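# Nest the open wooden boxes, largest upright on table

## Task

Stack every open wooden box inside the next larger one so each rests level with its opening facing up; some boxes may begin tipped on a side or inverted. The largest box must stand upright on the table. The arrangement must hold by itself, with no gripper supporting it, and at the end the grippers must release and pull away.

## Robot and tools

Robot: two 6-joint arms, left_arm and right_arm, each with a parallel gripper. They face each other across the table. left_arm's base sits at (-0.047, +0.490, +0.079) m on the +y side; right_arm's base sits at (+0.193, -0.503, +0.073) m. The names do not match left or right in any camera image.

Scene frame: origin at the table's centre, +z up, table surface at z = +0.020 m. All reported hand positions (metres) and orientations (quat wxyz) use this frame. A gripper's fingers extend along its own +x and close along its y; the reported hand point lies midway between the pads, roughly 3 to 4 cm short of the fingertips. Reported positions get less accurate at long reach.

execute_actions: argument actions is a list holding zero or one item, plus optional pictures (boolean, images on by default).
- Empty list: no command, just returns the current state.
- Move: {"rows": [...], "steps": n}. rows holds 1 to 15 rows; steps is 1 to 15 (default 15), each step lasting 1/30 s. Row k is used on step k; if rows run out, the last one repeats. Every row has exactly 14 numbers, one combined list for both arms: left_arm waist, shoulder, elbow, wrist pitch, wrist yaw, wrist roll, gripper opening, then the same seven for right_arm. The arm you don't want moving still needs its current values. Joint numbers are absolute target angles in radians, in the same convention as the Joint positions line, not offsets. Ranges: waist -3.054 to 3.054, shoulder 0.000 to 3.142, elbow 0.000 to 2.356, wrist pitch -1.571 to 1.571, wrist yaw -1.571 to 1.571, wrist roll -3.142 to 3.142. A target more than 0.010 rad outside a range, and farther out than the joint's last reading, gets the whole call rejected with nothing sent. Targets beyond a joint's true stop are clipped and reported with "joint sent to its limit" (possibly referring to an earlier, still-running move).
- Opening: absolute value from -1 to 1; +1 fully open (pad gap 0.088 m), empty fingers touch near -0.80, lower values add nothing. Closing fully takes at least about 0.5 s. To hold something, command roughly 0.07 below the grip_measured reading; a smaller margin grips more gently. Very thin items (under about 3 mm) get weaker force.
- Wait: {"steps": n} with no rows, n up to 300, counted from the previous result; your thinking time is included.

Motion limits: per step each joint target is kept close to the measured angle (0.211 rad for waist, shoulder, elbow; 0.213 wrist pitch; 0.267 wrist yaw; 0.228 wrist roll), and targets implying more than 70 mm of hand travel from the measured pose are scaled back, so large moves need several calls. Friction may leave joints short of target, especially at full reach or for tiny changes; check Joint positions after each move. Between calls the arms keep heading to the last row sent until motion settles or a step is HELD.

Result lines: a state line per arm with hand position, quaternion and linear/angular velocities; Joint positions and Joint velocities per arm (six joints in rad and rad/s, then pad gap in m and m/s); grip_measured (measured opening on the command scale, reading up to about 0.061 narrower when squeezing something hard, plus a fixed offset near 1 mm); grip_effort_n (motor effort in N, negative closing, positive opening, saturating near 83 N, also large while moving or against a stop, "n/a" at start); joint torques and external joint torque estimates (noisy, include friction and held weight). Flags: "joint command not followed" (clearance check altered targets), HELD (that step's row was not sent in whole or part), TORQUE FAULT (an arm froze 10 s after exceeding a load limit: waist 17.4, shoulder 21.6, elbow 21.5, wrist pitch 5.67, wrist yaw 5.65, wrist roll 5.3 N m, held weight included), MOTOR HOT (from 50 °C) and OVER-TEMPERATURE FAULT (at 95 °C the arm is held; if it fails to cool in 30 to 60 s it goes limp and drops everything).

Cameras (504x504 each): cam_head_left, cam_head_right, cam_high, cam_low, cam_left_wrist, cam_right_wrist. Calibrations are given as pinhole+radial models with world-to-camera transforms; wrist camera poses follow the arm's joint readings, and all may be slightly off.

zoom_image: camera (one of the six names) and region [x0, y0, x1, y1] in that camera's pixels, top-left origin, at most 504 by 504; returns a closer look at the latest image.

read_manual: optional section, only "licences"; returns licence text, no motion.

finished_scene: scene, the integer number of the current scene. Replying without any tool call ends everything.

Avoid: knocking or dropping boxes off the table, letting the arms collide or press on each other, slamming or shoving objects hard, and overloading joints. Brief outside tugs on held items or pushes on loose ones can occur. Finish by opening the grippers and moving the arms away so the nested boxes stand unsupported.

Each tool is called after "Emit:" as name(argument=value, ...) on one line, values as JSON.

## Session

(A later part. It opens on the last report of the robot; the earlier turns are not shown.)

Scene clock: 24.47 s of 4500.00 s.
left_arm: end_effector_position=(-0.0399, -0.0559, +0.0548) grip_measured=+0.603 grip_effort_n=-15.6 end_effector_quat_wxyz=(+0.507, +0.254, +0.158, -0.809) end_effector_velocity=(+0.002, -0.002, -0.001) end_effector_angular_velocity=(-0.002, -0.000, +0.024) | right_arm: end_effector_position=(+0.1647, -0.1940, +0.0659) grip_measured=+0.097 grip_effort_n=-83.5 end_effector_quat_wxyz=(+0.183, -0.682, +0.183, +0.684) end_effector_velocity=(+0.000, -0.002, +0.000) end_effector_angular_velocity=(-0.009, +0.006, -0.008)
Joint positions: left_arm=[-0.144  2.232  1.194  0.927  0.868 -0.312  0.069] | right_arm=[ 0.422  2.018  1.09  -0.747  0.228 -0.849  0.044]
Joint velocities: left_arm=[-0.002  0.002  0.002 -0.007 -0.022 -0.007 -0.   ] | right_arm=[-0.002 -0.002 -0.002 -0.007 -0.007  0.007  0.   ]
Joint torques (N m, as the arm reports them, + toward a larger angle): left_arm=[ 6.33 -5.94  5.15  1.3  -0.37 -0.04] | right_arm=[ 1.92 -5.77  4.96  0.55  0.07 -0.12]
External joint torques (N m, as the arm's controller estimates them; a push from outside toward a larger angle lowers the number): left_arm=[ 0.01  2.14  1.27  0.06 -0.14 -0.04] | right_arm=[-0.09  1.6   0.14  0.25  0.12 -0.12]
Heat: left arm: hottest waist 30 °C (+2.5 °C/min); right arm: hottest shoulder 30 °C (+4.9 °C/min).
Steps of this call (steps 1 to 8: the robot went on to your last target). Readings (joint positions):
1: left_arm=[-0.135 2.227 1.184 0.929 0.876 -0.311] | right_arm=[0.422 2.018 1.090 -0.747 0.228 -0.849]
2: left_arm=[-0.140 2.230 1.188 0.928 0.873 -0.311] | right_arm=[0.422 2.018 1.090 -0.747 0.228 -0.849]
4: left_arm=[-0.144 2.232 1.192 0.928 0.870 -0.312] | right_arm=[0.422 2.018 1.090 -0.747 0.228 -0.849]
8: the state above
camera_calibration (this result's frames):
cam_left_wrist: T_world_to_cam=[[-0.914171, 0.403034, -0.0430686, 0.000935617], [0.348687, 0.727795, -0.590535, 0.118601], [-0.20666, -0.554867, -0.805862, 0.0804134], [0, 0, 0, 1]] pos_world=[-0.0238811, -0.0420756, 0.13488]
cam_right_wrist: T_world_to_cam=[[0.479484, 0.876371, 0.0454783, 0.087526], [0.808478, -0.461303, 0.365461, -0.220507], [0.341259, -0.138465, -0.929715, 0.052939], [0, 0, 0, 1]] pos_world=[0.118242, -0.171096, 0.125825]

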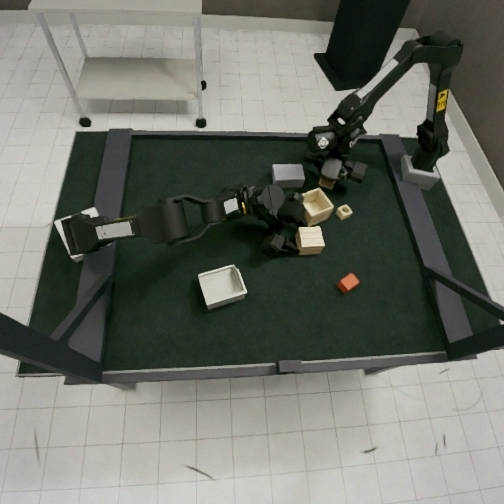

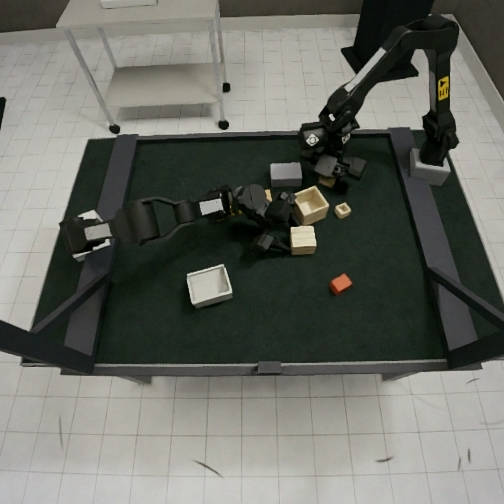

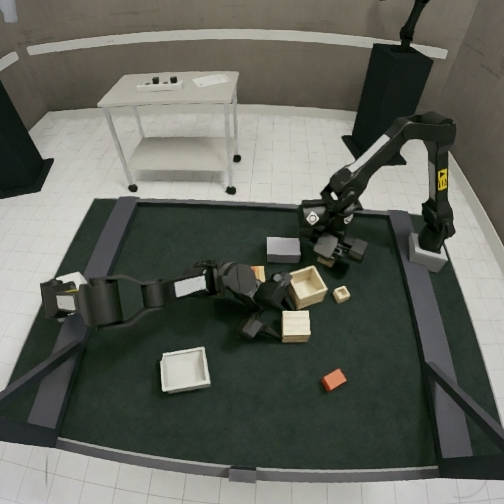

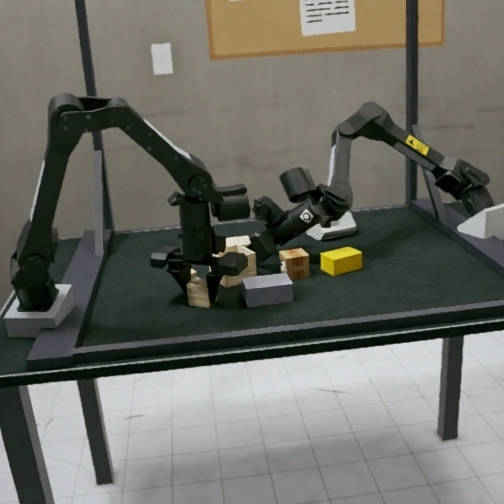

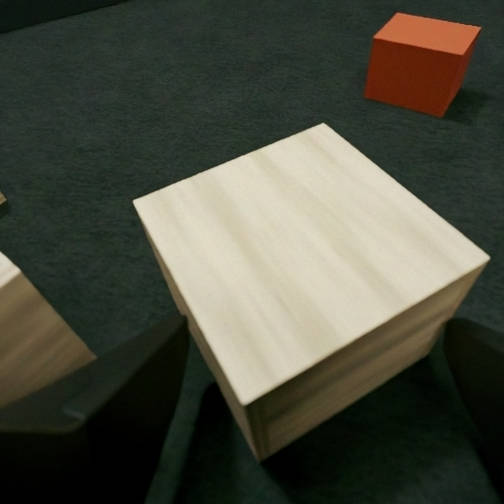

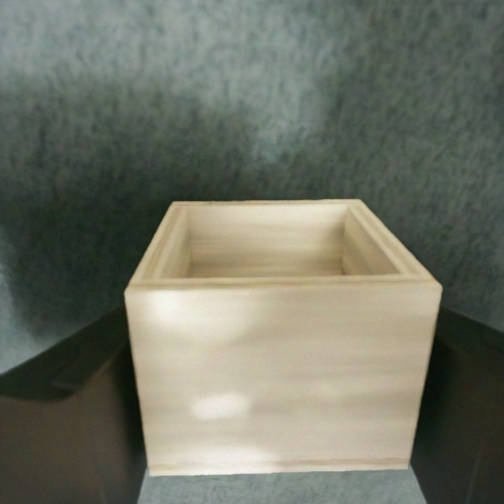

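Emit:
execute_actions(actions=[{"rows":[[-0.12,2.21,1.16,0.932,0.89,-0.31,0.6,0.421,2.033,1.092,-0.745,0.231,-0.853,0.03],[-0.12,2.21,1.16,0.932,0.89,-0.31,0.6,0.421,2.033,1.092,-0.745,0.231,-0.853,0.03],[-0.09,2.18,1.12,0.94,0.92,-0.3,0.6,0.421,2.033,1.092,-0.745,0.231,-0.853,0.03],[-0.09,2.18,1.12,0.94,0.92,-0.3,0.6,0.421,2.033,1.092,-0.745,0.231,-0.853,0.03],[-0.055,2.15,1.07,0.95,0.95,-0.295,0.6,0.421,2.033,1.092,-0.745,0.231,-0.853,0.03],[-0.055,2.15,1.07,0.95,0.95,-0.295,0.6,0.421,2.033,1.092,-0.745,0.231,-0.853,0.03],[-0.02,2.11,1.02,0.96,0.98,-0.29,0.6,0.421,2.033,1.092,-0.745,0.231,-0.853,0.03],[-0.02,2.11,1.02,0.96,0.98,-0.29,0.6,0.421,2.033,1.092,-0.745,0.231,-0.853,0.03],[0.009,2.06,0.97,0.97,1.0,-0.281,0.6,0.421,2.033,1.092,-0.745,0.231,-0.853,0.03],[0.009,2.06,0.97,0.97,1.0,-0.281,0.6,0.421,2.033,1.092,-0.745,0.231,-0.853,0.03],[0.009,2.0,0.93,0.96,1.0,-0.281,0.6,0.421,2.033,1.092,-0.745,0.231,-0.853,0.03],[0.009,2.0,0.93,0.96,1.0,-0.281,0.6,0.421,2.033,1.092,-0.745,0.231,-0.853,0.03],[0.009,1.94,0.9,0.95,1.0,-0.281,0.6,0.421,2.033,1.092,-0.745,0.231,-0.853,0.03]]}], pictures=false)

Emit:
execute_actions(actions=[{"rows":[[-0.01,1.89,0.87,0.91,0.93,-0.3,0.6,0.435,2.01,1.11,-0.78,0.23,-0.84,0.03],[-0.01,1.89,0.87,0.91,0.93,-0.3,0.6,0.435,2.01,1.11,-0.78,0.23,-0.84,0.03],[-0.04,1.85,0.855,0.86,0.85,-0.33,0.6,0.45,1.99,1.13,-0.82,0.229,-0.825,0.03],[-0.04,1.85,0.855,0.86,0.85,-0.33,0.6,0.45,1.99,1.13,-0.82,0.229,-0.825,0.03],[-0.07,1.82,0.845,0.81,0.77,-0.36,0.6,0.465,1.97,1.155,-0.865,0.227,-0.81,0.03],[-0.07,1.82,0.845,0.81,0.77,-0.36,0.6,0.465,1.97,1.155,-0.865,0.227,-0.81,0.03],[-0.1,1.795,0.835,0.75,0.68,-0.395,0.6,0.48,1.95,1.18,-0.91,0.224,-0.79,0.03],[-0.1,1.795,0.835,0.75,0.68,-0.395,0.6,0.48,1.95,1.18,-0.91,0.224,-0.79,0.03],[-0.13,1.77,0.825,0.7,0.6,-0.43,0.6,0.496,1.93,1.21,-0.96,0.222,-0.773,0.03],[-0.13,1.77,0.825,0.7,0.6,-0.43,0.6,0.496,1.93,1.21,-0.96,0.222,-0.773,0.03],[-0.156,1.752,0.817,0.643,0.517,-0.46,0.6,0.51,1.91,1.24,-1.01,0.22,-0.76,0.03]]}], pictures=false)

Emit:
execute_actions(actions=[{"steps":10}])

Scene clock: 30.23 s of 4500.00 s.
left_arm: end_effector_position=(-0.0267, +0.0056, +0.1198) grip_measured=+0.603 grip_effort_n=-15.6 end_effector_quat_wxyz=(+0.517, +0.252, +0.142, -0.806) end_effector_velocity=(-0.172, +0.029, +0.145) end_effector_angular_velocity=(-0.230, -0.119, -0.384) | right_arm: end_effector_position=(+0.1647, -0.1940, +0.0659) grip_measured=+0.097 grip_effort_n=-83.5 end_effector_quat_wxyz=(+0.183, -0.682, +0.183, +0.684) end_effector_velocity=(+0.000, -0.002, +0.000) end_effector_angular_velocity=(-0.009, +0.006, +0.007)
Joint positions: left_arm=[ 0.015  1.993  0.927  0.955  0.994 -0.284  0.069] | right_arm=[ 0.422  2.018  1.09  -0.747  0.228 -0.849  0.044]
Joint velocities: left_arm=[-0.037 -0.667 -0.266  0.007  0.11   0.037 -0.   ] | right_arm=[-0.002 -0.002 -0.002 -0.007 -0.007 -0.007 -0.   ]
Joint torques (N m, as the arm reports them, + toward a larger angle): left_arm=[ 5.05 -6.44  4.18  1.18 -0.24  0.05] | right_arm=[ 1.92 -5.78  4.77  0.56  0.05 -0.14]
External joint torques (N m, as the arm's controller estimates them; a push from outside toward a larger angle lowers the number): left_arm=[ 0.04 -0.78 -0.14  0.09  0.09  0.05] | right_arm=[-0.05  1.62 -0.1   0.24  0.1  -0.14]
Heat: left arm: hottest waist 31 °C (+4.0 °C/min); right arm: hottest shoulder 30 °C (+4.0 °C/min).
Steps of this call (steps 1 to 30: the robot went on to your last target; steps 31 to 90: nothing new was sent; then 2.27 s passed at rest; steps 91 to 105: all 15 steps of this action). Readings (joint positions):
91: left_arm=[-0.144 2.233 1.193 0.927 0.868 -0.313] | right_arm=[0.422 2.018 1.090 -0.747 0.228 -0.849]
92: left_arm=[-0.141 2.231 1.188 0.928 0.872 -0.313] | right_arm=[0.422 2.018 1.090 -0.747 0.228 -0.849]
94: left_arm=[-0.126 2.219 1.161 0.932 0.895 -0.309] | right_arm=[0.422 2.018 1.090 -0.747 0.228 -0.849]
98: left_arm=[-0.063 2.166 1.073 0.947 0.948 -0.298] | right_arm=[0.422 2.018 1.090 -0.747 0.228 -0.849]
105: the state above

Scene clock: 30.73 s of 4500.00 s.
left_arm: end_effector_position=(-0.0529, +0.0089, +0.1055) grip_measured=+0.603 grip_effort_n=-15.6 end_effector_quat_wxyz=(+0.663, +0.216, +0.212, -0.685) end_effector_velocity=(+0.006, +0.012, -0.030) end_effector_angular_velocity=(+0.061, +0.002, +0.289) | right_arm: end_effector_position=(+0.1516, -0.1942, +0.1323) grip_measured=+0.097 grip_effort_n=-83.5 end_effector_quat_wxyz=(+0.187, -0.681, +0.176, +0.686) end_effector_velocity=(-0.006, +0.018, +0.081) end_effector_angular_velocity=(+0.142, +0.043, -0.027)
Joint positions: left_arm=[-0.152  1.77   0.827  0.661  0.547 -0.448  0.069] | right_arm=[ 0.508  1.919  1.231 -0.991  0.223 -0.769  0.044]
Joint velocities: left_arm=[-0.105 -0.056 -0.037 -0.183 -0.286 -0.11  -0.   ] | right_arm=[ 0.056 -0.139  0.154 -0.154 -0.007  0.051 -0.   ]
Joint torques (N m, as the arm reports them, + toward a larger angle): left_arm=[ 5.19 -7.51  4.16  1.42 -0.51 -0.07] | right_arm=[ 1.83 -7.24  5.11  0.15 -0.11  0.15]
External joint torques (N m, as the arm's controller estimates them; a push from outside toward a larger angle lowers the number): left_arm=[-0.11 -1.45 -0.2   0.05 -0.16 -0.08] | right_arm=[ 0.39 -1.08  0.39 -0.09 -0.09  0.15]
Heat: left arm: hottest waist 31 °C (+3.9 °C/min); right arm: hottest shoulder 30 °C (+3.9 °C/min).
Steps of this call (steps 1 to 15: all 15 steps of this action). Readings (joint positions):
1: left_arm=[0.012 1.969 0.917 0.951 0.987 -0.284] | right_arm=[0.422 2.018 1.092 -0.749 0.229 -0.849]
2: left_arm=[0.007 1.944 0.907 0.936 0.968 -0.288] | right_arm=[0.424 2.018 1.095 -0.758 0.229 -0.849]
4: left_arm=[-0.010 1.899 0.885 0.899 0.912 -0.307] | right_arm=[0.433 2.016 1.105 -0.789 0.229 -0.841]
8: left_arm=[-0.068 1.833 0.856 0.804 0.763 -0.363] | right_arm=[0.462 1.988 1.144 -0.867 0.229 -0.812]
15: the state above

Scene clock: 31.07 s of 4500.00 s.
left_arm: end_effector_position=(-0.0499, +0.0098, +0.1049) grip_measured=+0.603 grip_effort_n=-15.1 end_effector_quat_wxyz=(+0.673, +0.214, +0.214, -0.675) end_effector_velocity=(-0.001, -0.001, +0.002) end_effector_angular_velocity=(-0.004, +0.002, +0.006) | right_arm: end_effector_position=(+0.1521, -0.1957, +0.1348) grip_measured=+0.097 grip_effort_n=-83.5 end_effector_quat_wxyz=(+0.185, -0.682, +0.178, +0.685) end_effector_velocity=(+0.004, -0.004, +0.001) end_effector_angular_velocity=(-0.015, -0.012, +0.009)
Joint positions: left_arm=[-0.155  1.766  0.824  0.645  0.521 -0.458  0.069] | right_arm=[ 0.509  1.915  1.236 -1.008  0.223 -0.765  0.044]
Joint velocities: left_arm=[-0.002 -0.007  0.002 -0.007 -0.007 -0.007 -0.   ] | right_arm=[-0.002 -0.007 -0.002 -0.022  0.007 -0.007 -0.   ]
Joint torques (N m, as the arm reports them, + toward a larger angle): left_arm=[ 4.58 -7.36  3.93  1.39 -0.45 -0.05] | right_arm=[ 2.13 -8.07  5.91  0.26 -0.16  0.1 ]
External joint torques (N m, as the arm's controller estimates them; a push from outside toward a larger angle lowers the number): left_arm=[-0.14 -1.14 -0.44  0.02 -0.16 -0.06] | right_arm=[ 0.25 -0.91  0.41 -0.09 -0.11  0.09]
Heat: left arm: hottest waist 31 °C (+3.9 °C/min); right arm: hottest shoulder 30 °C (+3.9 °C/min).
Steps of this call (steps 1 to 10: the robot went on to your last target). Readings (joint positions):
1: left_arm=[-0.154 1.769 0.826 0.655 0.539 -0.451] | right_arm=[0.509 1.916 1.235 -0.996 0.223 -0.767]
2: left_arm=[-0.155 1.768 0.825 0.651 0.533 -0.453] | right_arm=[0.509 1.915 1.236 -1.000 0.223 -0.767]
4: left_arm=[-0.155 1.767 0.825 0.648 0.526 -0.456] | right_arm=[0.509 1.915 1.236 -1.006 0.223 -0.765]
8: left_arm=[-0.155 1.766 0.824 0.645 0.522 -0.457] | right_arm=[0.509 1.915 1.236 -1.007 0.223 -0.765]
10: the state above
camera_calibration (this result's frames):
cam_left_wrist: T_world_to_cam=[[-0.998641, -0.0339587, -0.0395325, -0.0327734], [-0.00447116, 0.811588, -0.584213, 0.084753], [0.0519232, -0.583243, -0.810637, 0.168825], [0, 0, 0, 1]] pos_world=[-0.0411159, 0.0285682, 0.185074]
cam_right_wrist: T_world_to_cam=[[0.476461, 0.877527, 0.054152, 0.091499], [0.809204, -0.46178, 0.363248, -0.236126], [0.343766, -0.129253, -0.930118, 0.122515], [0, 0, 0, 1]] pos_world=[0.105362, -0.173496, 0.19477]

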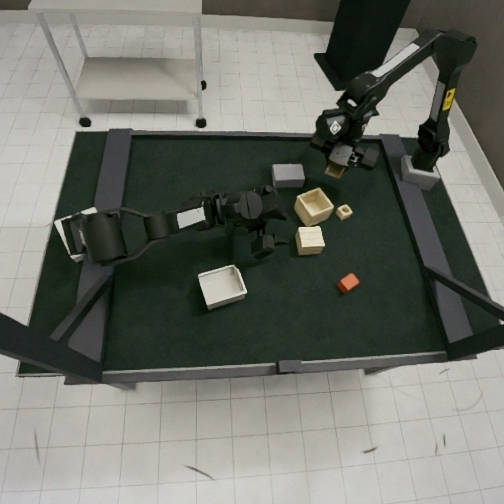

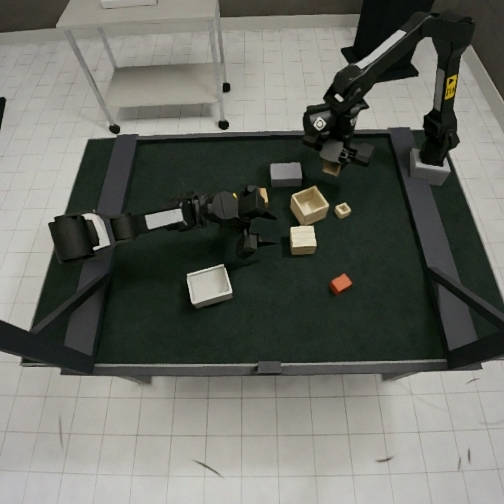

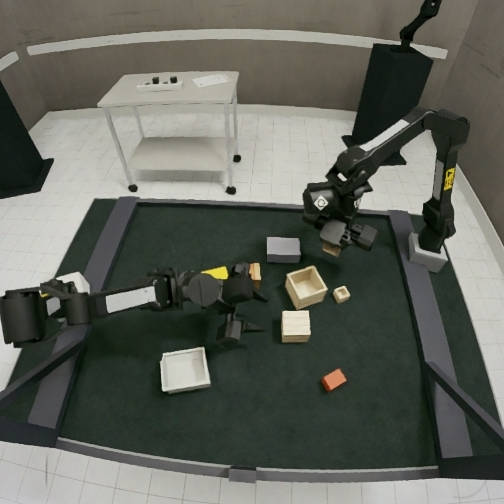

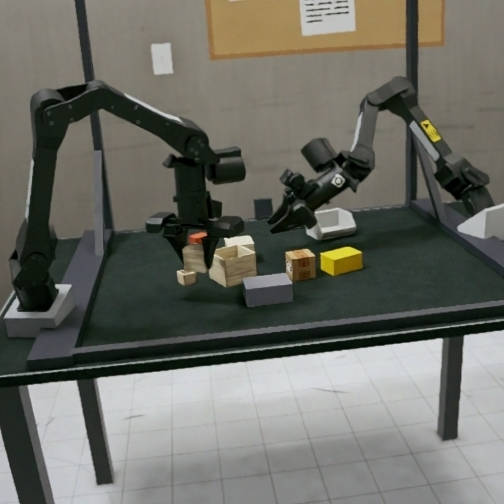

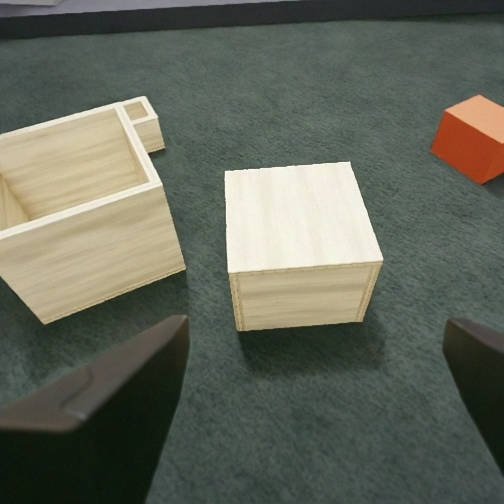

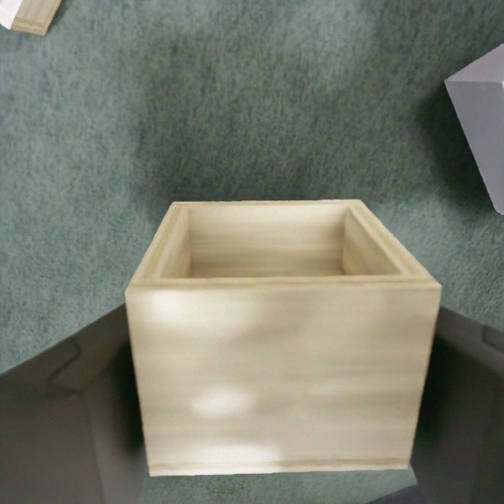

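Emit:
execute_actions(actions=[{"rows":[[-0.17,1.79,0.85,0.644,0.505,-0.463,0.72,0.51,1.91,1.24,-1.01,0.22,-0.76,0.03],[-0.17,1.79,0.85,0.644,0.505,-0.463,0.72,0.51,1.91,1.24,-1.01,0.22,-0.76,0.03],[-0.185,1.825,0.89,0.644,0.49,-0.468,0.72,0.51,1.91,1.24,-1.01,0.22,-0.76,0.03],[-0.185,1.825,0.89,0.644,0.49,-0.468,0.72,0.51,1.91,1.24,-1.01,0.22,-0.76,0.03],[-0.2,1.86,0.925,0.644,0.475,-0.473,0.72,0.51,1.91,1.24,-1.01,0.22,-0.76,0.03],[-0.2,1.86,0.925,0.644,0.475,-0.473,0.72,0.51,1.91,1.24,-1.01,0.22,-0.76,0.03],[-0.215,1.895,0.96,0.644,0.46,-0.478,0.72,0.51,1.91,1.24,-1.01,0.22,-0.76,0.03],[-0.215,1.895,0.96,0.644,0.46,-0.478,0.72,0.51,1.91,1.24,-1.01,0.22,-0.76,0.03],[-0.228,1.92,0.99,0.644,0.452,-0.48,0.72,0.51,1.91,1.24,-1.01,0.22,-0.76,0.03]]}])

Scene clock: 33.63 s of 4500.00 s.
left_arm: end_effector_position=(-0.0573, -0.0287, +0.0807) grip_measured=+0.717 grip_effort_n=16.0 end_effector_quat_wxyz=(+0.670, +0.215, +0.214, -0.677) end_effector_velocity=(+0.004, -0.012, +0.004) end_effector_angular_velocity=(-0.025, -0.001, +0.030) | right_arm: end_effector_position=(+0.1521, -0.1957, +0.1348) grip_measured=+0.097 grip_effort_n=-83.5 end_effector_quat_wxyz=(+0.185, -0.682, +0.178, +0.685) end_effector_velocity=(+0.000, -0.002, -0.000) end_effector_angular_velocity=(-0.010, +0.005, -0.008)
Joint positions: left_arm=[-0.227  1.905  0.978  0.644  0.458 -0.477  0.074] | right_arm=[ 0.509  1.915  1.236 -1.008  0.223 -0.764  0.044]
Joint velocities: left_arm=[-0.002  0.022  0.042 -0.007 -0.037 -0.022 -0.   ] | right_arm=[-0.002 -0.002 -0.002 -0.007 -0.007  0.007 -0.   ]
Joint torques (N m, as the arm reports them, + toward a larger angle): left_arm=[ 5.16 -5.76  5.62  1.53 -0.48 -0.11] | right_arm=[ 1.93 -8.06  5.69  0.27 -0.09  0.12]
External joint torques (N m, as the arm's controller estimates them; a push from outside toward a larger angle lowers the number): left_arm=[-0.34  1.52  1.34  0.13 -0.16 -0.11] | right_arm=[ 0.08 -0.95  0.22 -0.06 -0.05  0.12]
Heat: left arm: hottest waist 32 °C (+5.4 °C/min); right arm: hottest shoulder 31 °C (+5.4 °C/min).
Steps of this call (steps 1 to 30: the robot went on to your last target; steps 31 to 62: nothing new was sent; steps 63 to 77: all 15 steps of this action). Readings (joint positions):
63: left_arm=[-0.155 1.766 0.826 0.644 0.518 -0.458] | right_arm=[0.509 1.915 1.236 -1.008 0.223 -0.764]
64: left_arm=[-0.158 1.767 0.828 0.644 0.515 -0.459] | right_arm=[0.509 1.915 1.236 -1.008 0.223 -0.764]
66: left_arm=[-0.167 1.784 0.850 0.644 0.505 -0.462] | right_arm=[0.509 1.915 1.236 -1.008 0.223 -0.764]
70: left_arm=[-0.197 1.846 0.919 0.644 0.478 -0.471] | right_arm=[0.509 1.915 1.236 -1.008 0.223 -0.764]
77: the state above
camera_calibration (this result's frames):
cam_left_wrist: T_world_to_cam=[[-0.998867, -0.0257662, -0.040021, -0.0422158], [0.00242749, 0.812141, -0.583457, 0.102165], [0.0475362, -0.582893, -0.811157, 0.126974], [0, 0, 0, 1]] pos_world=[-0.0484518, -0.0100478, 0.160915]
cam_right_wrist: T_world_to_cam=[[0.476795, 0.877345, 0.0541497, 0.0914127], [0.809029, -0.462088, 0.363245, -0.23616], [0.343713, -0.129385, -0.930119, 0.122497], [0, 0, 0, 1]] pos_world=[0.105371, -0.173478, 0.194771]

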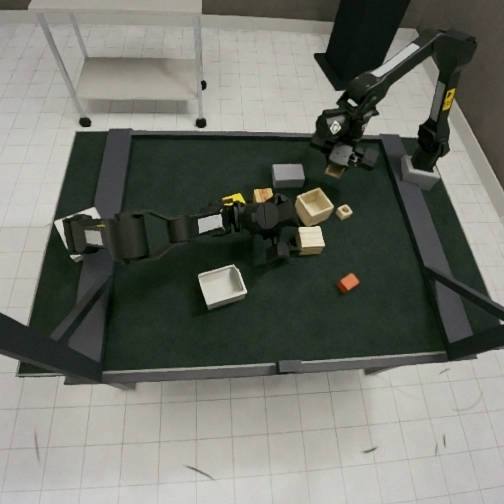

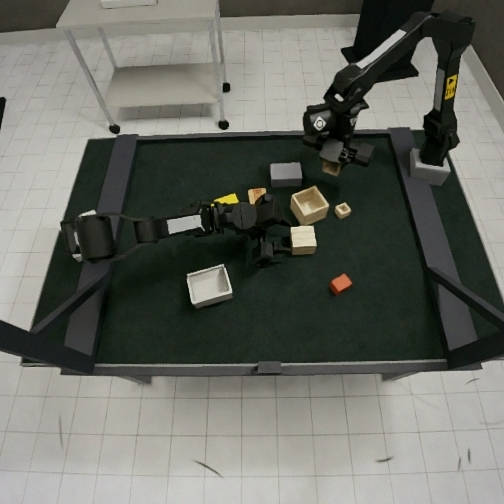

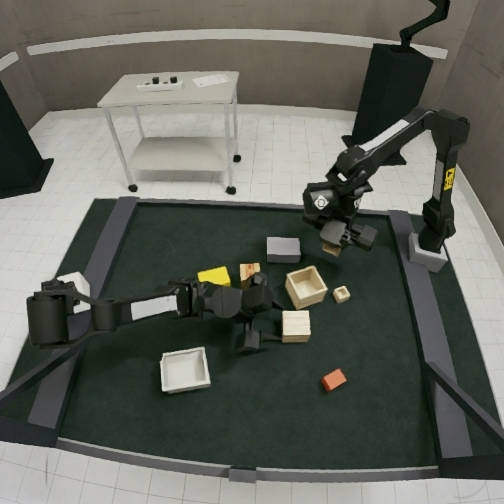

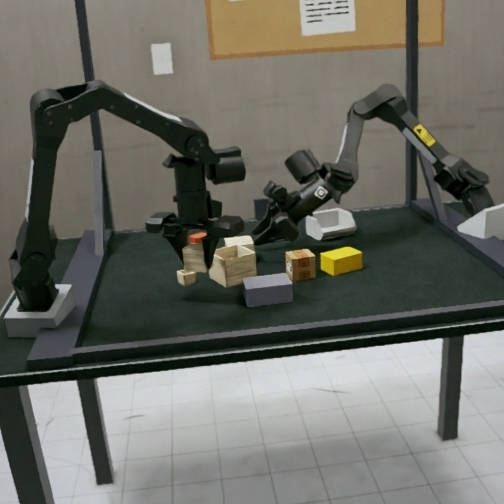

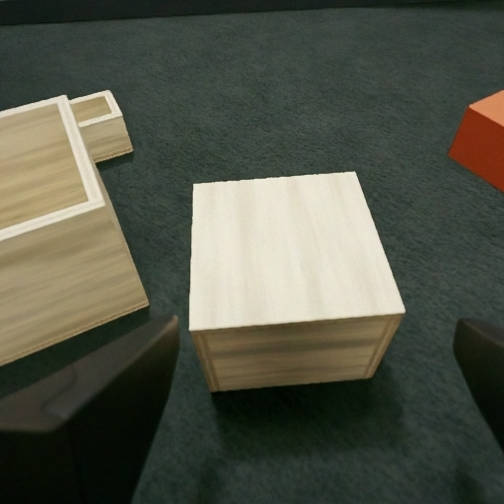

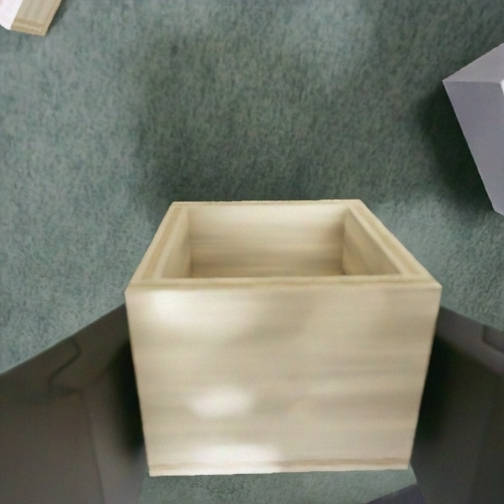

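Emit:
execute_actions(actions=[{"rows":[[-0.217,1.92,0.99,0.644,0.455,-0.48,0.74,0.51,1.91,1.24,-1.01,0.22,-0.76,0.03],[-0.217,1.92,0.99,0.644,0.455,-0.48,0.74,0.51,1.91,1.24,-1.01,0.22,-0.76,0.03],[-0.217,1.92,0.99,0.644,0.455,-0.48,0.74,0.51,1.91,1.24,-1.01,0.22,-0.76,0.03],[-0.227,1.95,1.02,0.644,0.446,-0.483,0.74,0.51,1.91,1.24,-1.01,0.22,-0.76,0.03],[-0.227,1.95,1.02,0.644,0.446,-0.483,0.74,0.51,1.91,1.24,-1.01,0.22,-0.76,0.03],[-0.238,1.98,1.05,0.645,0.437,-0.486,0.74,0.51,1.91,1.24,-1.01,0.22,-0.76,0.03],[-0.238,1.98,1.05,0.645,0.437,-0.486,0.74,0.51,1.91,1.24,-1.01,0.22,-0.76,0.03],[-0.249,2.01,1.08,0.645,0.428,-0.489,0.74,0.51,1.91,1.24,-1.01,0.22,-0.76,0.03],[-0.249,2.01,1.08,0.645,0.428,-0.489,0.74,0.51,1.91,1.24,-1.01,0.22,-0.76,0.03],[-0.26,2.04,1.11,0.646,0.419,-0.492,0.74,0.51,1.91,1.24,-1.01,0.22,-0.76,0.03],[-0.26,2.04,1.11,0.646,0.419,-0.492,0.74,0.51,1.91,1.24,-1.01,0.22,-0.76,0.03],[-0.27,2.066,1.14,0.646,0.411,-0.495,0.74,0.51,1.91,1.24,-1.01,0.22,-0.76,0.03]]}], pictures=false)

Emit:
execute_actions(actions=[{"steps":8}])

Scene clock: 35.87 s of 4500.00 s.
left_arm: end_effector_position=(-0.0539, -0.0600, +0.0567) grip_measured=+0.737 grip_effort_n=16.0 end_effector_quat_wxyz=(+0.671, +0.214, +0.214, -0.676) end_effector_velocity=(-0.018, -0.021, -0.060) end_effector_angular_velocity=(+0.070, +0.040, -0.014) | right_arm: end_effector_position=(+0.1521, -0.1957, +0.1348) grip_measured=+0.097 grip_effort_n=-83.5 end_effector_quat_wxyz=(+0.185, -0.682, +0.178, +0.685) end_effector_velocity=(+0.004, +0.000, +0.001) end_effector_angular_velocity=(-0.002, -0.007, -0.043)
Joint positions: left_arm=[-0.266  2.043  1.12   0.644  0.419 -0.491  0.075] | right_arm=[ 0.509  1.915  1.236 -1.008  0.223 -0.764  0.044]
Joint velocities: left_arm=[-0.105  0.159  0.129 -0.007 -0.037 -0.037 -0.   ] | right_arm=[-0.007 -0.002  0.002 -0.007  0.007  0.037 -0.   ]
Joint torques (N m, as the arm reports them, + toward a larger angle): left_arm=[ 5.9  -6.5   5.44  1.67 -0.52 -0.03] | right_arm=[ 1.79 -8.24  5.69  0.25 -0.15  0.15]
External joint torques (N m, as the arm's controller estimates them; a push from outside toward a larger angle lowers the number): left_arm=[-0.42  1.94  1.19  0.23 -0.19 -0.04] | right_arm=[-0.03 -1.07  0.17 -0.09 -0.11  0.14]
Heat: left arm: hottest waist 32 °C (+5.0 °C/min); right arm: hottest shoulder 31 °C (+5.0 °C/min).
Steps of this call (steps 1 to 15: the robot went on to your last target; steps 16 to 52: nothing new was sent; steps 53 to 67: all 15 steps of this action). Readings (joint positions):
53: left_arm=[-0.227 1.906 0.982 0.644 0.456 -0.478] | right_arm=[0.509 1.915 1.236 -1.008 0.223 -0.764]
54: left_arm=[-0.227 1.906 0.982 0.644 0.456 -0.478] | right_arm=[0.509 1.915 1.236 -1.008 0.223 -0.764]
56: left_arm=[-0.224 1.909 0.985 0.644 0.456 -0.478] | right_arm=[0.509 1.915 1.236 -1.008 0.223 -0.764]
60: left_arm=[-0.229 1.952 1.032 0.644 0.443 -0.482] | right_arm=[0.509 1.915 1.236 -1.008 0.223 -0.764]
67: the state above

Scene clock: 36.13 s of 4500.00 s.
left_arm: end_effector_position=(-0.0554, -0.0629, +0.0556) grip_measured=+0.737 grip_effort_n=16.0 end_effector_quat_wxyz=(+0.671, +0.214, +0.212, -0.678) end_effector_velocity=(-0.001, -0.003, +0.001) end_effector_angular_velocity=(-0.004, +0.003, +0.006) | right_arm: end_effector_position=(+0.1521, -0.1957, +0.1348) grip_measured=+0.097 grip_effort_n=-83.5 end_effector_quat_wxyz=(+0.185, -0.682, +0.178, +0.685) end_effector_velocity=(+0.002, -0.002, -0.002) end_effector_angular_velocity=(-0.015, +0.004, +0.003)
Joint positions: left_arm=[-0.271  2.051  1.132  0.645  0.415 -0.492  0.075] | right_arm=[ 0.509  1.915  1.236 -1.008  0.223 -0.764  0.044]
Joint velocities: left_arm=[-0.002  0.002  0.012 -0.007 -0.007 -0.007 -0.   ] | right_arm=[-0.007  0.002 -0.002 -0.007 -0.007 -0.007 -0.   ]
Joint torques (N m, as the arm reports them, + toward a larger angle): left_arm=[ 5.76 -6.28  5.53  1.63 -0.46 -0.07] | right_arm=[ 1.92 -8.04  5.85  0.25 -0.12  0.12]
External joint torques (N m, as the arm's controller estimates them; a push from outside toward a larger angle lowers the number): left_arm=[-0.07  1.56  1.47  0.29 -0.15 -0.07] | right_arm=[ 0.08 -0.94  0.39 -0.08 -0.07  0.12]
Heat: left arm: hottest waist 32 °C (+5.0 °C/min); right arm: hottest shoulder 31 °C (+5.0 °C/min).
Steps of this call (steps 1 to 8: the robot went on to your last target). Readings (joint positions):
1: left_arm=[-0.268 2.047 1.124 0.644 0.418 -0.492] | right_arm=[0.509 1.915 1.236 -1.008 0.223 -0.764]
2: left_arm=[-0.270 2.049 1.126 0.644 0.417 -0.492] | right_arm=[0.509 1.915 1.236 -1.008 0.223 -0.764]
4: left_arm=[-0.271 2.051 1.129 0.644 0.415 -0.492] | right_arm=[0.509 1.915 1.236 -1.008 0.223 -0.764]
8: the state above
camera_calibration (this result's frames):
cam_left_wrist: T_world_to_cam=[[-0.998887, -0.0260281, -0.0393369, -0.0421914], [0.00200301, 0.809809, -0.58669, 0.115294], [0.0471258, -0.586116, -0.808855, 0.086225], [0, 0, 0, 1]] pos_world=[-0.0464388, -0.0439267, 0.135726]
cam_right_wrist: T_world_to_cam=[[0.476795, 0.877345, 0.0541497, 0.0914127], [0.809029, -0.462088, 0.363245, -0.23616], [0.343713, -0.129385, -0.930119, 0.122497], [0, 0, 0, 1]] pos_world=[0.105371, -0.173478, 0.194771]

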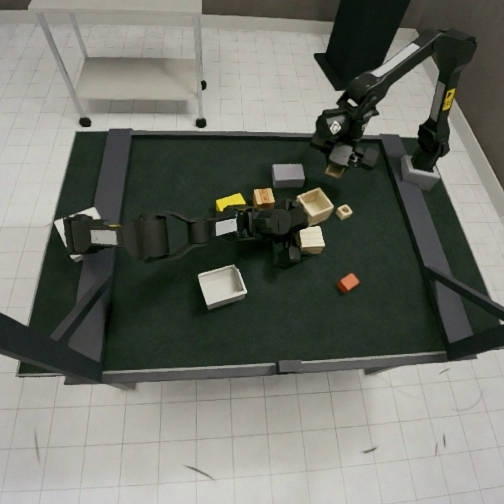

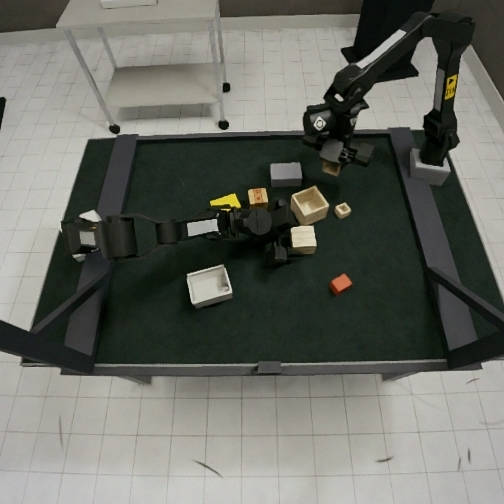

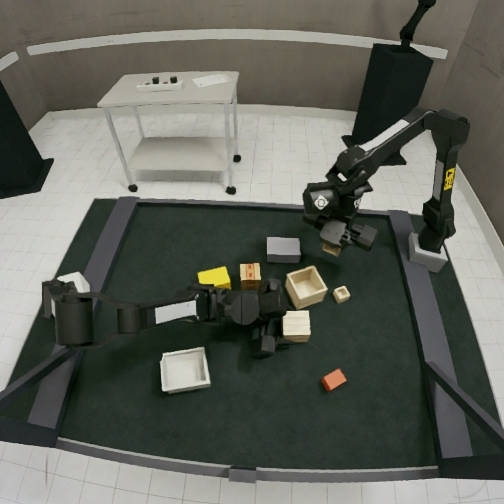

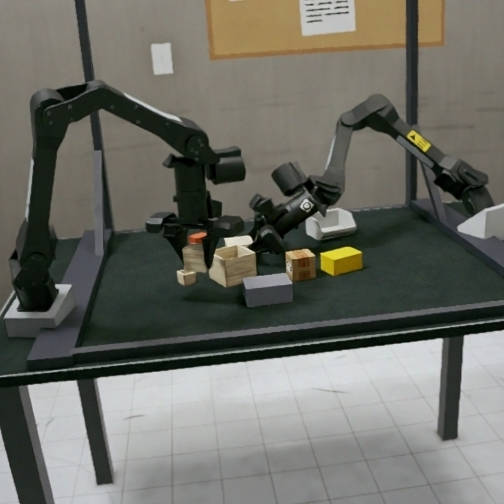

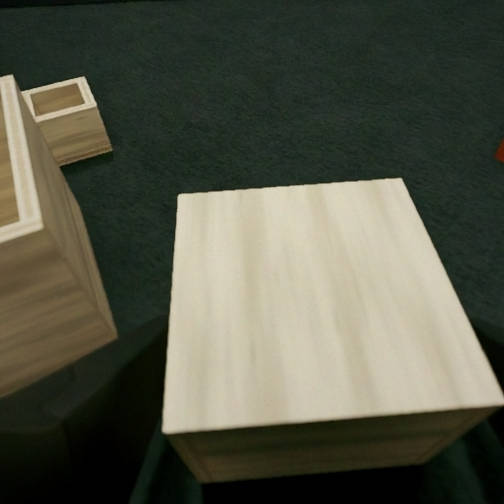

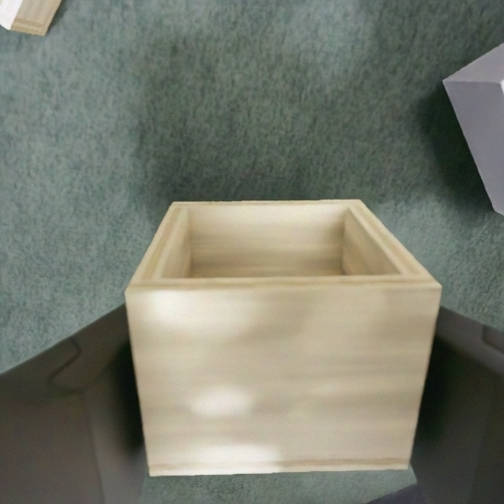

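Emit:
execute_actions(actions=[{"rows":[[-0.27,2.066,1.14,0.646,0.411,-0.495,0.65,0.496,1.93,1.21,-0.96,0.222,-0.773,0.03],[-0.27,2.066,1.14,0.646,0.411,-0.495,0.6,0.496,1.93,1.21,-0.96,0.222,-0.773,0.03],[-0.27,2.066,1.14,0.646,0.411,-0.495,0.55,0.48,1.95,1.18,-0.91,0.224,-0.79,0.03],[-0.27,2.066,1.14,0.646,0.411,-0.495,0.5,0.48,1.95,1.18,-0.91,0.224,-0.79,0.03],[-0.27,2.066,1.14,0.646,0.411,-0.495,0.46,0.465,1.97,1.155,-0.865,0.227,-0.81,0.03],[-0.27,2.066,1.14,0.646,0.411,-0.495,0.43,0.465,1.97,1.155,-0.865,0.227,-0.81,0.03],[-0.27,2.066,1.14,0.646,0.411,-0.495,0.4,0.45,1.99,1.13,-0.82,0.229,-0.825,0.03],[-0.27,2.066,1.14,0.646,0.411,-0.495,0.37,0.45,1.99,1.13,-0.82,0.229,-0.825,0.03],[-0.27,2.066,1.14,0.646,0.411,-0.495,0.34,0.435,2.01,1.11,-0.78,0.23,-0.84,0.03],[-0.27,2.066,1.14,0.646,0.411,-0.495,0.31,0.435,2.01,1.11,-0.78,0.23,-0.84,0.03],[-0.27,2.066,1.14,0.646,0.411,-0.495,0.28,0.423,2.03,1.09,-0.747,0.231,-0.851,0.03]]}], pictures=false)

Emit:
execute_actions(actions=[{"rows":[[-0.27,2.066,1.14,0.646,0.411,-0.495,0.28,0.423,2.03,1.09,-0.747,0.231,-0.851,0.03],[-0.27,2.066,1.14,0.646,0.411,-0.495,0.28,0.423,2.03,1.09,-0.747,0.231,-0.851,0.03],[-0.27,2.066,1.14,0.646,0.411,-0.495,0.28,0.423,2.03,1.09,-0.747,0.231,-0.851,0.2],[-0.27,2.066,1.14,0.646,0.411,-0.495,0.28,0.423,2.03,1.09,-0.747,0.231,-0.851,0.4],[-0.27,2.066,1.14,0.646,0.411,-0.495,0.28,0.423,2.03,1.09,-0.747,0.231,-0.851,0.4],[-0.27,2.066,1.14,0.646,0.411,-0.495,0.28,0.423,2.03,1.09,-0.747,0.231,-0.851,0.4],[-0.27,2.066,1.14,0.646,0.411,-0.495,0.28,0.435,2.04,1.11,-0.755,0.229,-0.835,0.4],[-0.27,2.066,1.14,0.646,0.411,-0.495,0.28,0.445,2.05,1.125,-0.762,0.228,-0.825,0.4],[-0.27,2.066,1.14,0.646,0.411,-0.495,0.28,0.456,2.058,1.142,-0.768,0.226,-0.813,0.4]]}])

Scene clock: 39.43 s of 4500.00 s.
left_arm: end_effector_position=(-0.0552, -0.0630, +0.0556) grip_measured=+0.407 grip_effort_n=-83.5 end_effector_quat_wxyz=(+0.671, +0.214, +0.212, -0.678) end_effector_velocity=(+0.002, +0.001, +0.000) end_effector_angular_velocity=(+0.001, +0.002, +0.016) | right_arm: end_effector_position=(+0.1641, -0.1933, +0.0692) grip_measured=+0.097 grip_effort_n=-83.5 end_effector_quat_wxyz=(+0.183, -0.682, +0.184, +0.684) end_effector_velocity=(+0.005, -0.024, -0.048) end_effector_angular_velocity=(-0.088, +0.009, +0.024)
Joint positions: left_arm=[-0.271  2.051  1.133  0.645  0.414 -0.493  0.059] | right_arm=[ 0.426  2.015  1.101 -0.762  0.228 -0.843  0.044]
Joint velocities: left_arm=[ 0.002 -0.002 -0.002 -0.007 -0.007 -0.007 -0.   ] | right_arm=[-0.046  0.076 -0.11   0.11  -0.022 -0.051 -0.   ]
Joint torques (N m, as the arm reports them, + toward a larger angle): left_arm=[ 5.8  -6.1   5.49  1.59 -0.4  -0.05] | right_arm=[ 2.31 -6.71  4.64  0.76  0.05 -0.18]
External joint torques (N m, as the arm's controller estimates them; a push from outside toward a larger angle lowers the number): left_arm=[-0.13  1.93  1.31  0.2  -0.09 -0.06] | right_arm=[-0.07  1.45 -0.91  0.32  0.13 -0.18]
Heat: left arm: hottest waist 32 °C (+4.6 °C/min); right arm: hottest shoulder 32 °C (+6.1 °C/min).
Steps of this call (steps 1 to 30: the robot went on to your last target; steps 31 to 84: nothing new was sent; steps 85 to 99: all 15 steps of this action). Readings (joint positions):
85: left_arm=[-0.271 2.051 1.132 0.645 0.414 -0.492] | right_arm=[0.509 1.915 1.235 -1.004 0.223 -0.764]
86: left_arm=[-0.271 2.051 1.132 0.645 0.414 -0.492] | right_arm=[0.507 1.915 1.231 -0.990 0.223 -0.764]
88: left_arm=[-0.271 2.051 1.132 0.645 0.414 -0.492] | right_arm=[0.499 1.918 1.216 -0.949 0.223 -0.773]
92: left_arm=[-0.271 2.051 1.132 0.645 0.414 -0.493] | right_arm=[0.468 1.952 1.168 -0.864 0.224 -0.805]
99: the state above

Scene clock: 39.93 s of 4500.00 s.
left_arm: end_effector_position=(-0.0552, -0.0630, +0.0556) grip_measured=+0.407 grip_effort_n=-83.5 end_effector_quat_wxyz=(+0.671, +0.214, +0.212, -0.678) end_effector_velocity=(-0.000, -0.003, +0.003) end_effector_angular_velocity=(-0.019, -0.005, +0.011) | right_arm: end_effector_position=(+0.1531, -0.1861, +0.0707) grip_measured=+0.395 grip_effort_n=12.3 end_effector_quat_wxyz=(+0.186, -0.681, +0.178, +0.685) end_effector_velocity=(-0.002, +0.004, +0.005) end_effector_angular_velocity=(-0.003, +0.022, -0.010)
Joint positions: left_arm=[-0.271  2.051  1.133  0.645  0.414 -0.493  0.059] | right_arm=[ 0.456  2.041  1.133 -0.764  0.228 -0.819  0.058]
Joint velocities: left_arm=[-0.002 -0.002  0.002  0.007 -0.022 -0.007  0.   ] | right_arm=[-0.002  0.002  0.027 -0.022 -0.022  0.007  0.002]
Joint torques (N m, as the arm reports them, + toward a larger angle): left_arm=[ 5.8  -6.11  5.5   1.58 -0.42 -0.05] | right_arm=[ 1.83 -5.57  5.58  0.26 -0.07  0.1 ]
External joint torques (N m, as the arm's controller estimates them; a push from outside toward a larger angle lowers the number): left_arm=[-0.07  1.98  1.25  0.18 -0.1  -0.06] | right_arm=[ 0.06  1.93  0.73 -0.05 -0.04  0.09]
Heat: left arm: hottest waist 32 °C (+4.5 °C/min); right arm: hottest shoulder 32 °C (+6.0 °C/min).
Steps of this call (steps 1 to 15: all 15 steps of this action). Readings (joint positions):
1: left_arm=[-0.271 2.051 1.133 0.645 0.414 -0.493] | right_arm=[0.425 2.017 1.098 -0.758 0.228 -0.844]
2: left_arm=[-0.271 2.051 1.133 0.645 0.414 -0.493] | right_arm=[0.425 2.017 1.097 -0.755 0.228 -0.845]
4: left_arm=[-0.271 2.051 1.133 0.645 0.414 -0.493] | right_arm=[0.425 2.017 1.097 -0.750 0.228 -0.846]
8: left_arm=[-0.271 2.051 1.133 0.645 0.414 -0.493] | right_arm=[0.427 2.021 1.100 -0.751 0.228 -0.845]
15: the state above
camera_calibration (this result's frames):
cam_left_wrist: T_world_to_cam=[[-0.99886, -0.0271014, -0.0392917, -0.0421039], [0.00114676, 0.809313, -0.587377, 0.115427], [0.047718, -0.586752, -0.808359, 0.0861454], [0, 0, 0, 1]] pos_world=[-0.0462989, -0.0440117, 0.135781]
cam_right_wrist: T_world_to_cam=[[0.477299, 0.876975, 0.0556734, 0.0856356], [0.809195, -0.463344, 0.361269, -0.209387], [0.34262, -0.127383, -0.930798, 0.064356], [0, 0, 0, 1]] pos_world=[0.106511, -0.163921, 0.13078]

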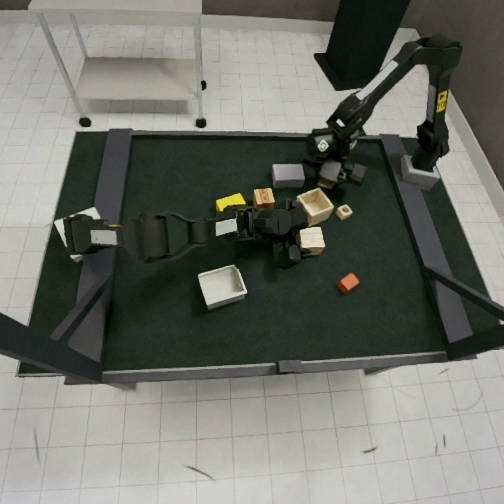

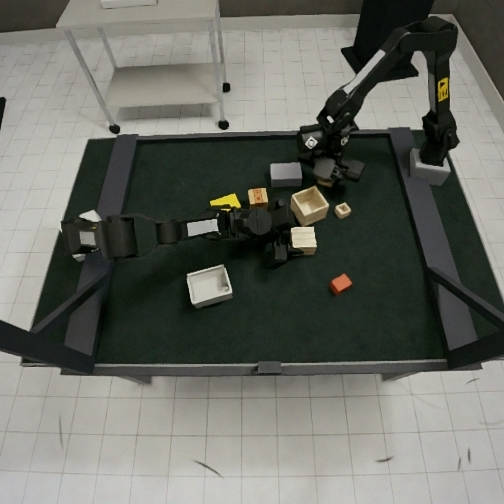

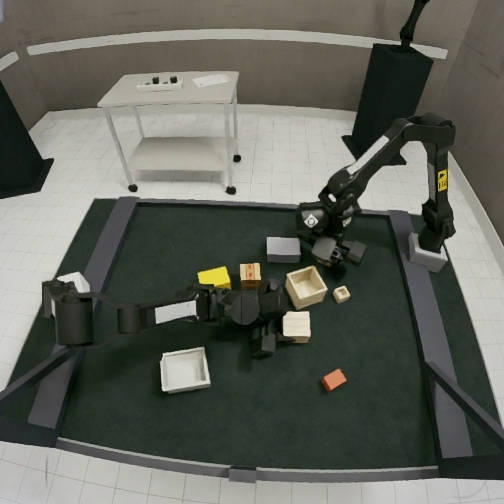

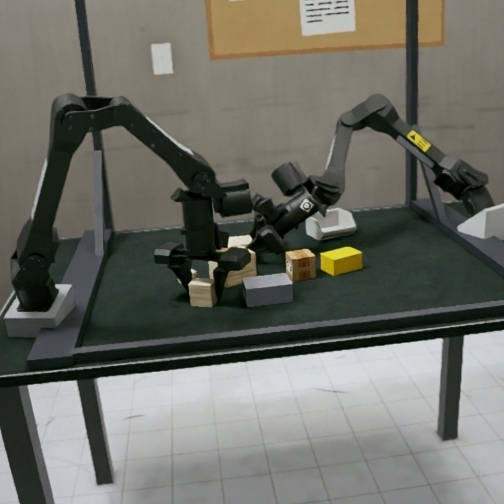

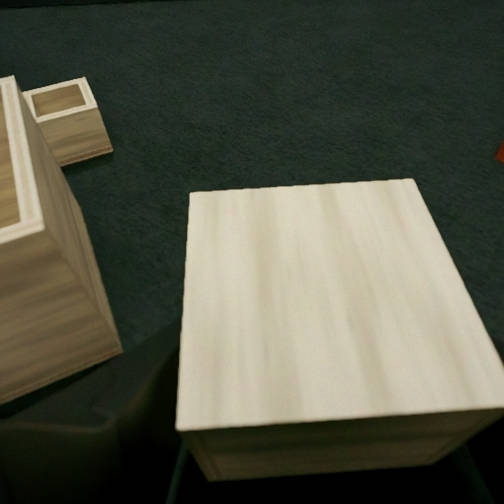

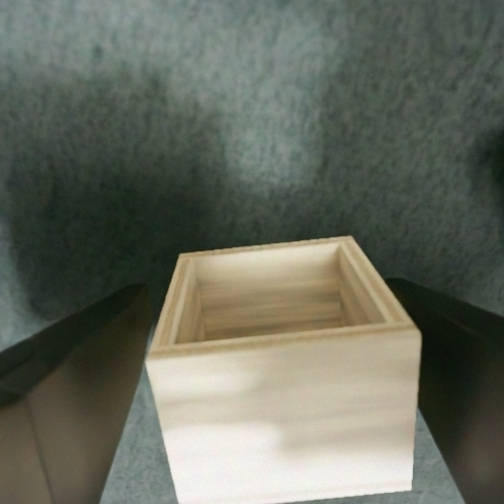

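Emit:
execute_actions(actions=[{"rows":[[-0.255,2.03,1.145,0.61,0.425,-0.49,0.32,0.466,2.065,1.16,-0.8,0.25,-0.81,0.5],[-0.255,2.03,1.145,0.61,0.425,-0.49,0.32,0.466,2.065,1.16,-0.8,0.25,-0.81,0.5],[-0.23,2.0,1.16,0.56,0.45,-0.483,0.32,0.478,2.095,1.195,-0.845,0.28,-0.8,0.5],[-0.23,2.0,1.16,0.56,0.45,-0.483,0.32,0.478,2.095,1.195,-0.845,0.28,-0.8,0.5],[-0.205,1.965,1.175,0.505,0.473,-0.475,0.32,0.49,2.13,1.23,-0.89,0.308,-0.79,0.5],[-0.205,1.965,1.175,0.505,0.473,-0.475,0.32,0.49,2.13,1.23,-0.89,0.308,-0.79,0.5],[-0.18,1.93,1.19,0.45,0.497,-0.467,0.32,0.502,2.16,1.265,-0.93,0.335,-0.777,0.5],[-0.18,1.93,1.19,0.45,0.497,-0.467,0.32,0.502,2.16,1.265,-0.93,0.335,-0.777,0.5],[-0.153,1.89,1.205,0.395,0.52,-0.458,0.32,0.514,2.195,1.3,-0.973,0.362,-0.765,0.5],[-0.153,1.89,1.205,0.395,0.52,-0.458,0.32,0.514,2.195,1.3,-0.973,0.362,-0.765,0.5],[-0.127,1.85,1.22,0.339,0.545,-0.45,0.32,0.527,2.23,1.338,-1.015,0.389,-0.75,0.5]]}])

Scene clock: 45.10 s of 4500.00 s.
left_arm: end_effector_position=(-0.0516, -0.0639, +0.1499) grip_measured=+0.407 grip_effort_n=-83.5 end_effector_quat_wxyz=(+0.678, +0.211, +0.210, -0.673) end_effector_velocity=(-0.063, -0.032, +0.194) end_effector_angular_velocity=(-0.292, -0.091, -0.165) | right_arm: end_effector_position=(+0.1518, -0.1851, +0.0680) grip_measured=+0.498 grip_effort_n=12.3 end_effector_quat_wxyz=(+0.134, -0.765, +0.181, +0.604) end_effector_velocity=(-0.003, -0.017, -0.006) end_effector_angular_velocity=(-0.148, -0.141, +0.093)
Joint positions: left_arm=[-0.129  1.868  1.212  0.362  0.533 -0.455  0.059] | right_arm=[ 0.525  2.207  1.321 -1.     0.377 -0.759  0.063]
Joint velocities: left_arm=[ 0.139 -0.305  0.173 -0.154  0.081  0.037  0.   ] | right_arm=[ 0.056  0.115  0.09  -0.183  0.081  0.022  0.   ]
Joint torques (N m, as the arm reports them, + toward a larger angle): left_arm=[ 4.94 -6.8   5.18  0.98 -0.07  0.04] | right_arm=[ 2.02 -7.21  5.35 -0.16  0.17  0.13]
External joint torques (N m, as the arm's controller estimates them; a push from outside toward a larger angle lowers the number): left_arm=[ 0.37 -0.92  1.13 -0.06  0.15  0.04] | right_arm=[ 0.27  1.62  0.57 -0.11  0.08  0.12]
Heat: left arm: hottest waist 33 °C (+5.3 °C/min); right arm: hottest shoulder 32 °C (+5.3 °C/min).
Steps of this call (steps 1 to 15: the robot went on to your last target; steps 16 to 90: nothing new was sent; then 1.67 s passed at rest; steps 91 to 105: all 15 steps of this action). Readings (joint positions):
91: left_arm=[-0.270 2.051 1.133 0.643 0.414 -0.493] | right_arm=[0.456 2.044 1.137 -0.771 0.230 -0.817]
92: left_arm=[-0.269 2.050 1.136 0.633 0.416 -0.493] | right_arm=[0.458 2.045 1.142 -0.782 0.235 -0.816]
94: left_arm=[-0.259 2.040 1.143 0.596 0.431 -0.490] | right_arm=[0.465 2.058 1.162 -0.813 0.256 -0.811]
98: left_arm=[-0.214 1.990 1.160 0.497 0.472 -0.477] | right_arm=[0.488 2.114 1.227 -0.890 0.307 -0.792]
105: the state above
camera_calibration (this result's frames):
cam_left_wrist: T_world_to_cam=[[-0.998133, -0.0435727, -0.0427931, -0.035345], [-0.00967929, 0.804704, -0.593597, 0.171571], [0.0603004, -0.592075, -0.803624, 0.161281], [0, 0, 0, 1]] pos_world=[-0.0433437, -0.044113, 0.229941]
cam_right_wrist: T_world_to_cam=[[0.409559, 0.91194, 0.025043, 0.104411], [0.739111, -0.347781, 0.576856, -0.189578], [0.534768, -0.217747, -0.816462, 0.00873932], [0, 0, 0, 1]] pos_world=[0.0926834, -0.159245, 0.11388]

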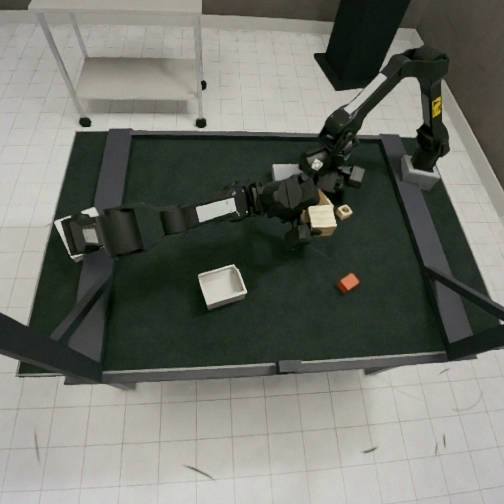

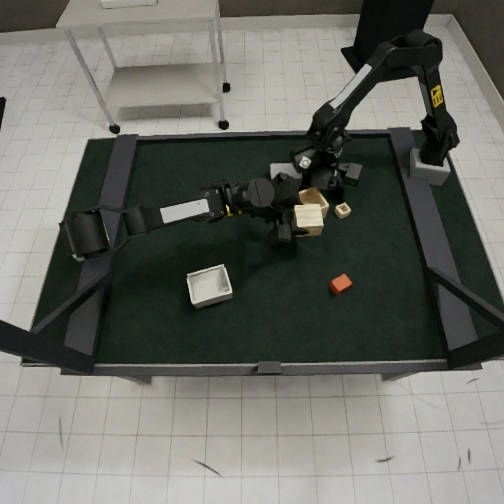

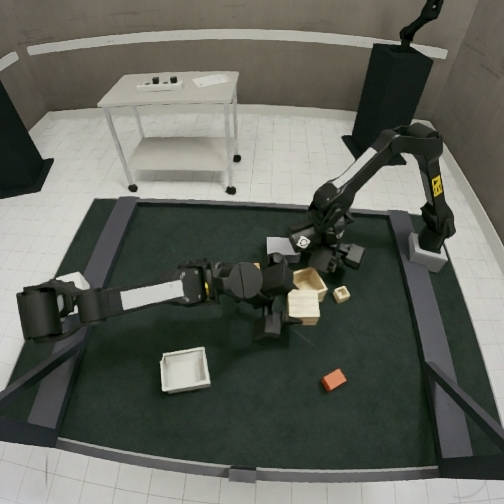

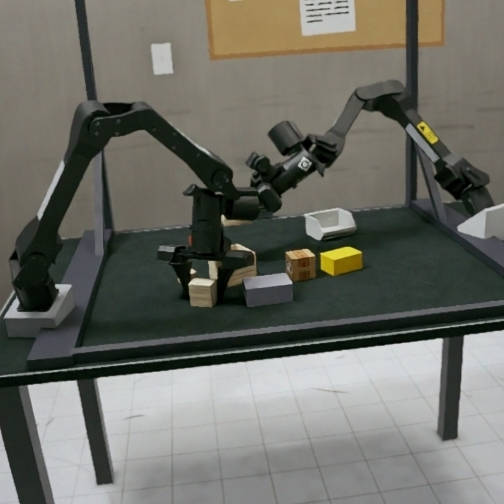

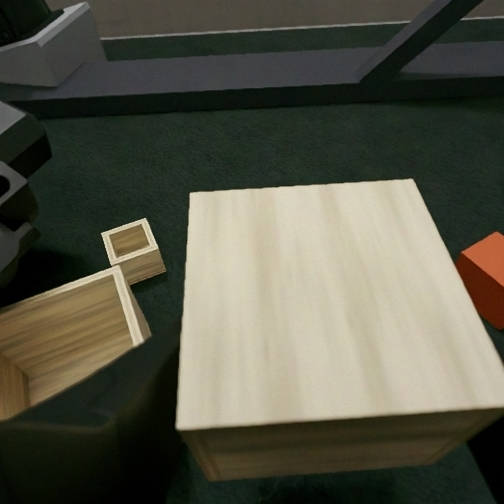

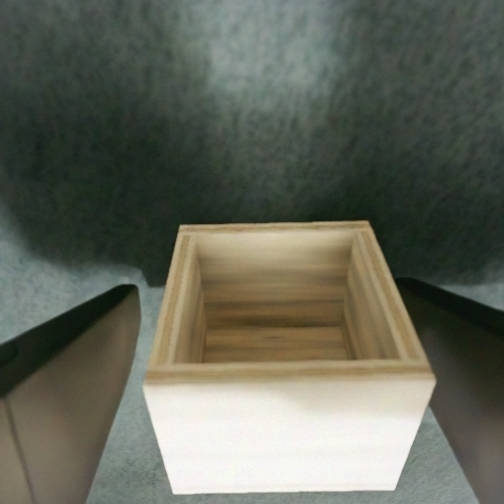

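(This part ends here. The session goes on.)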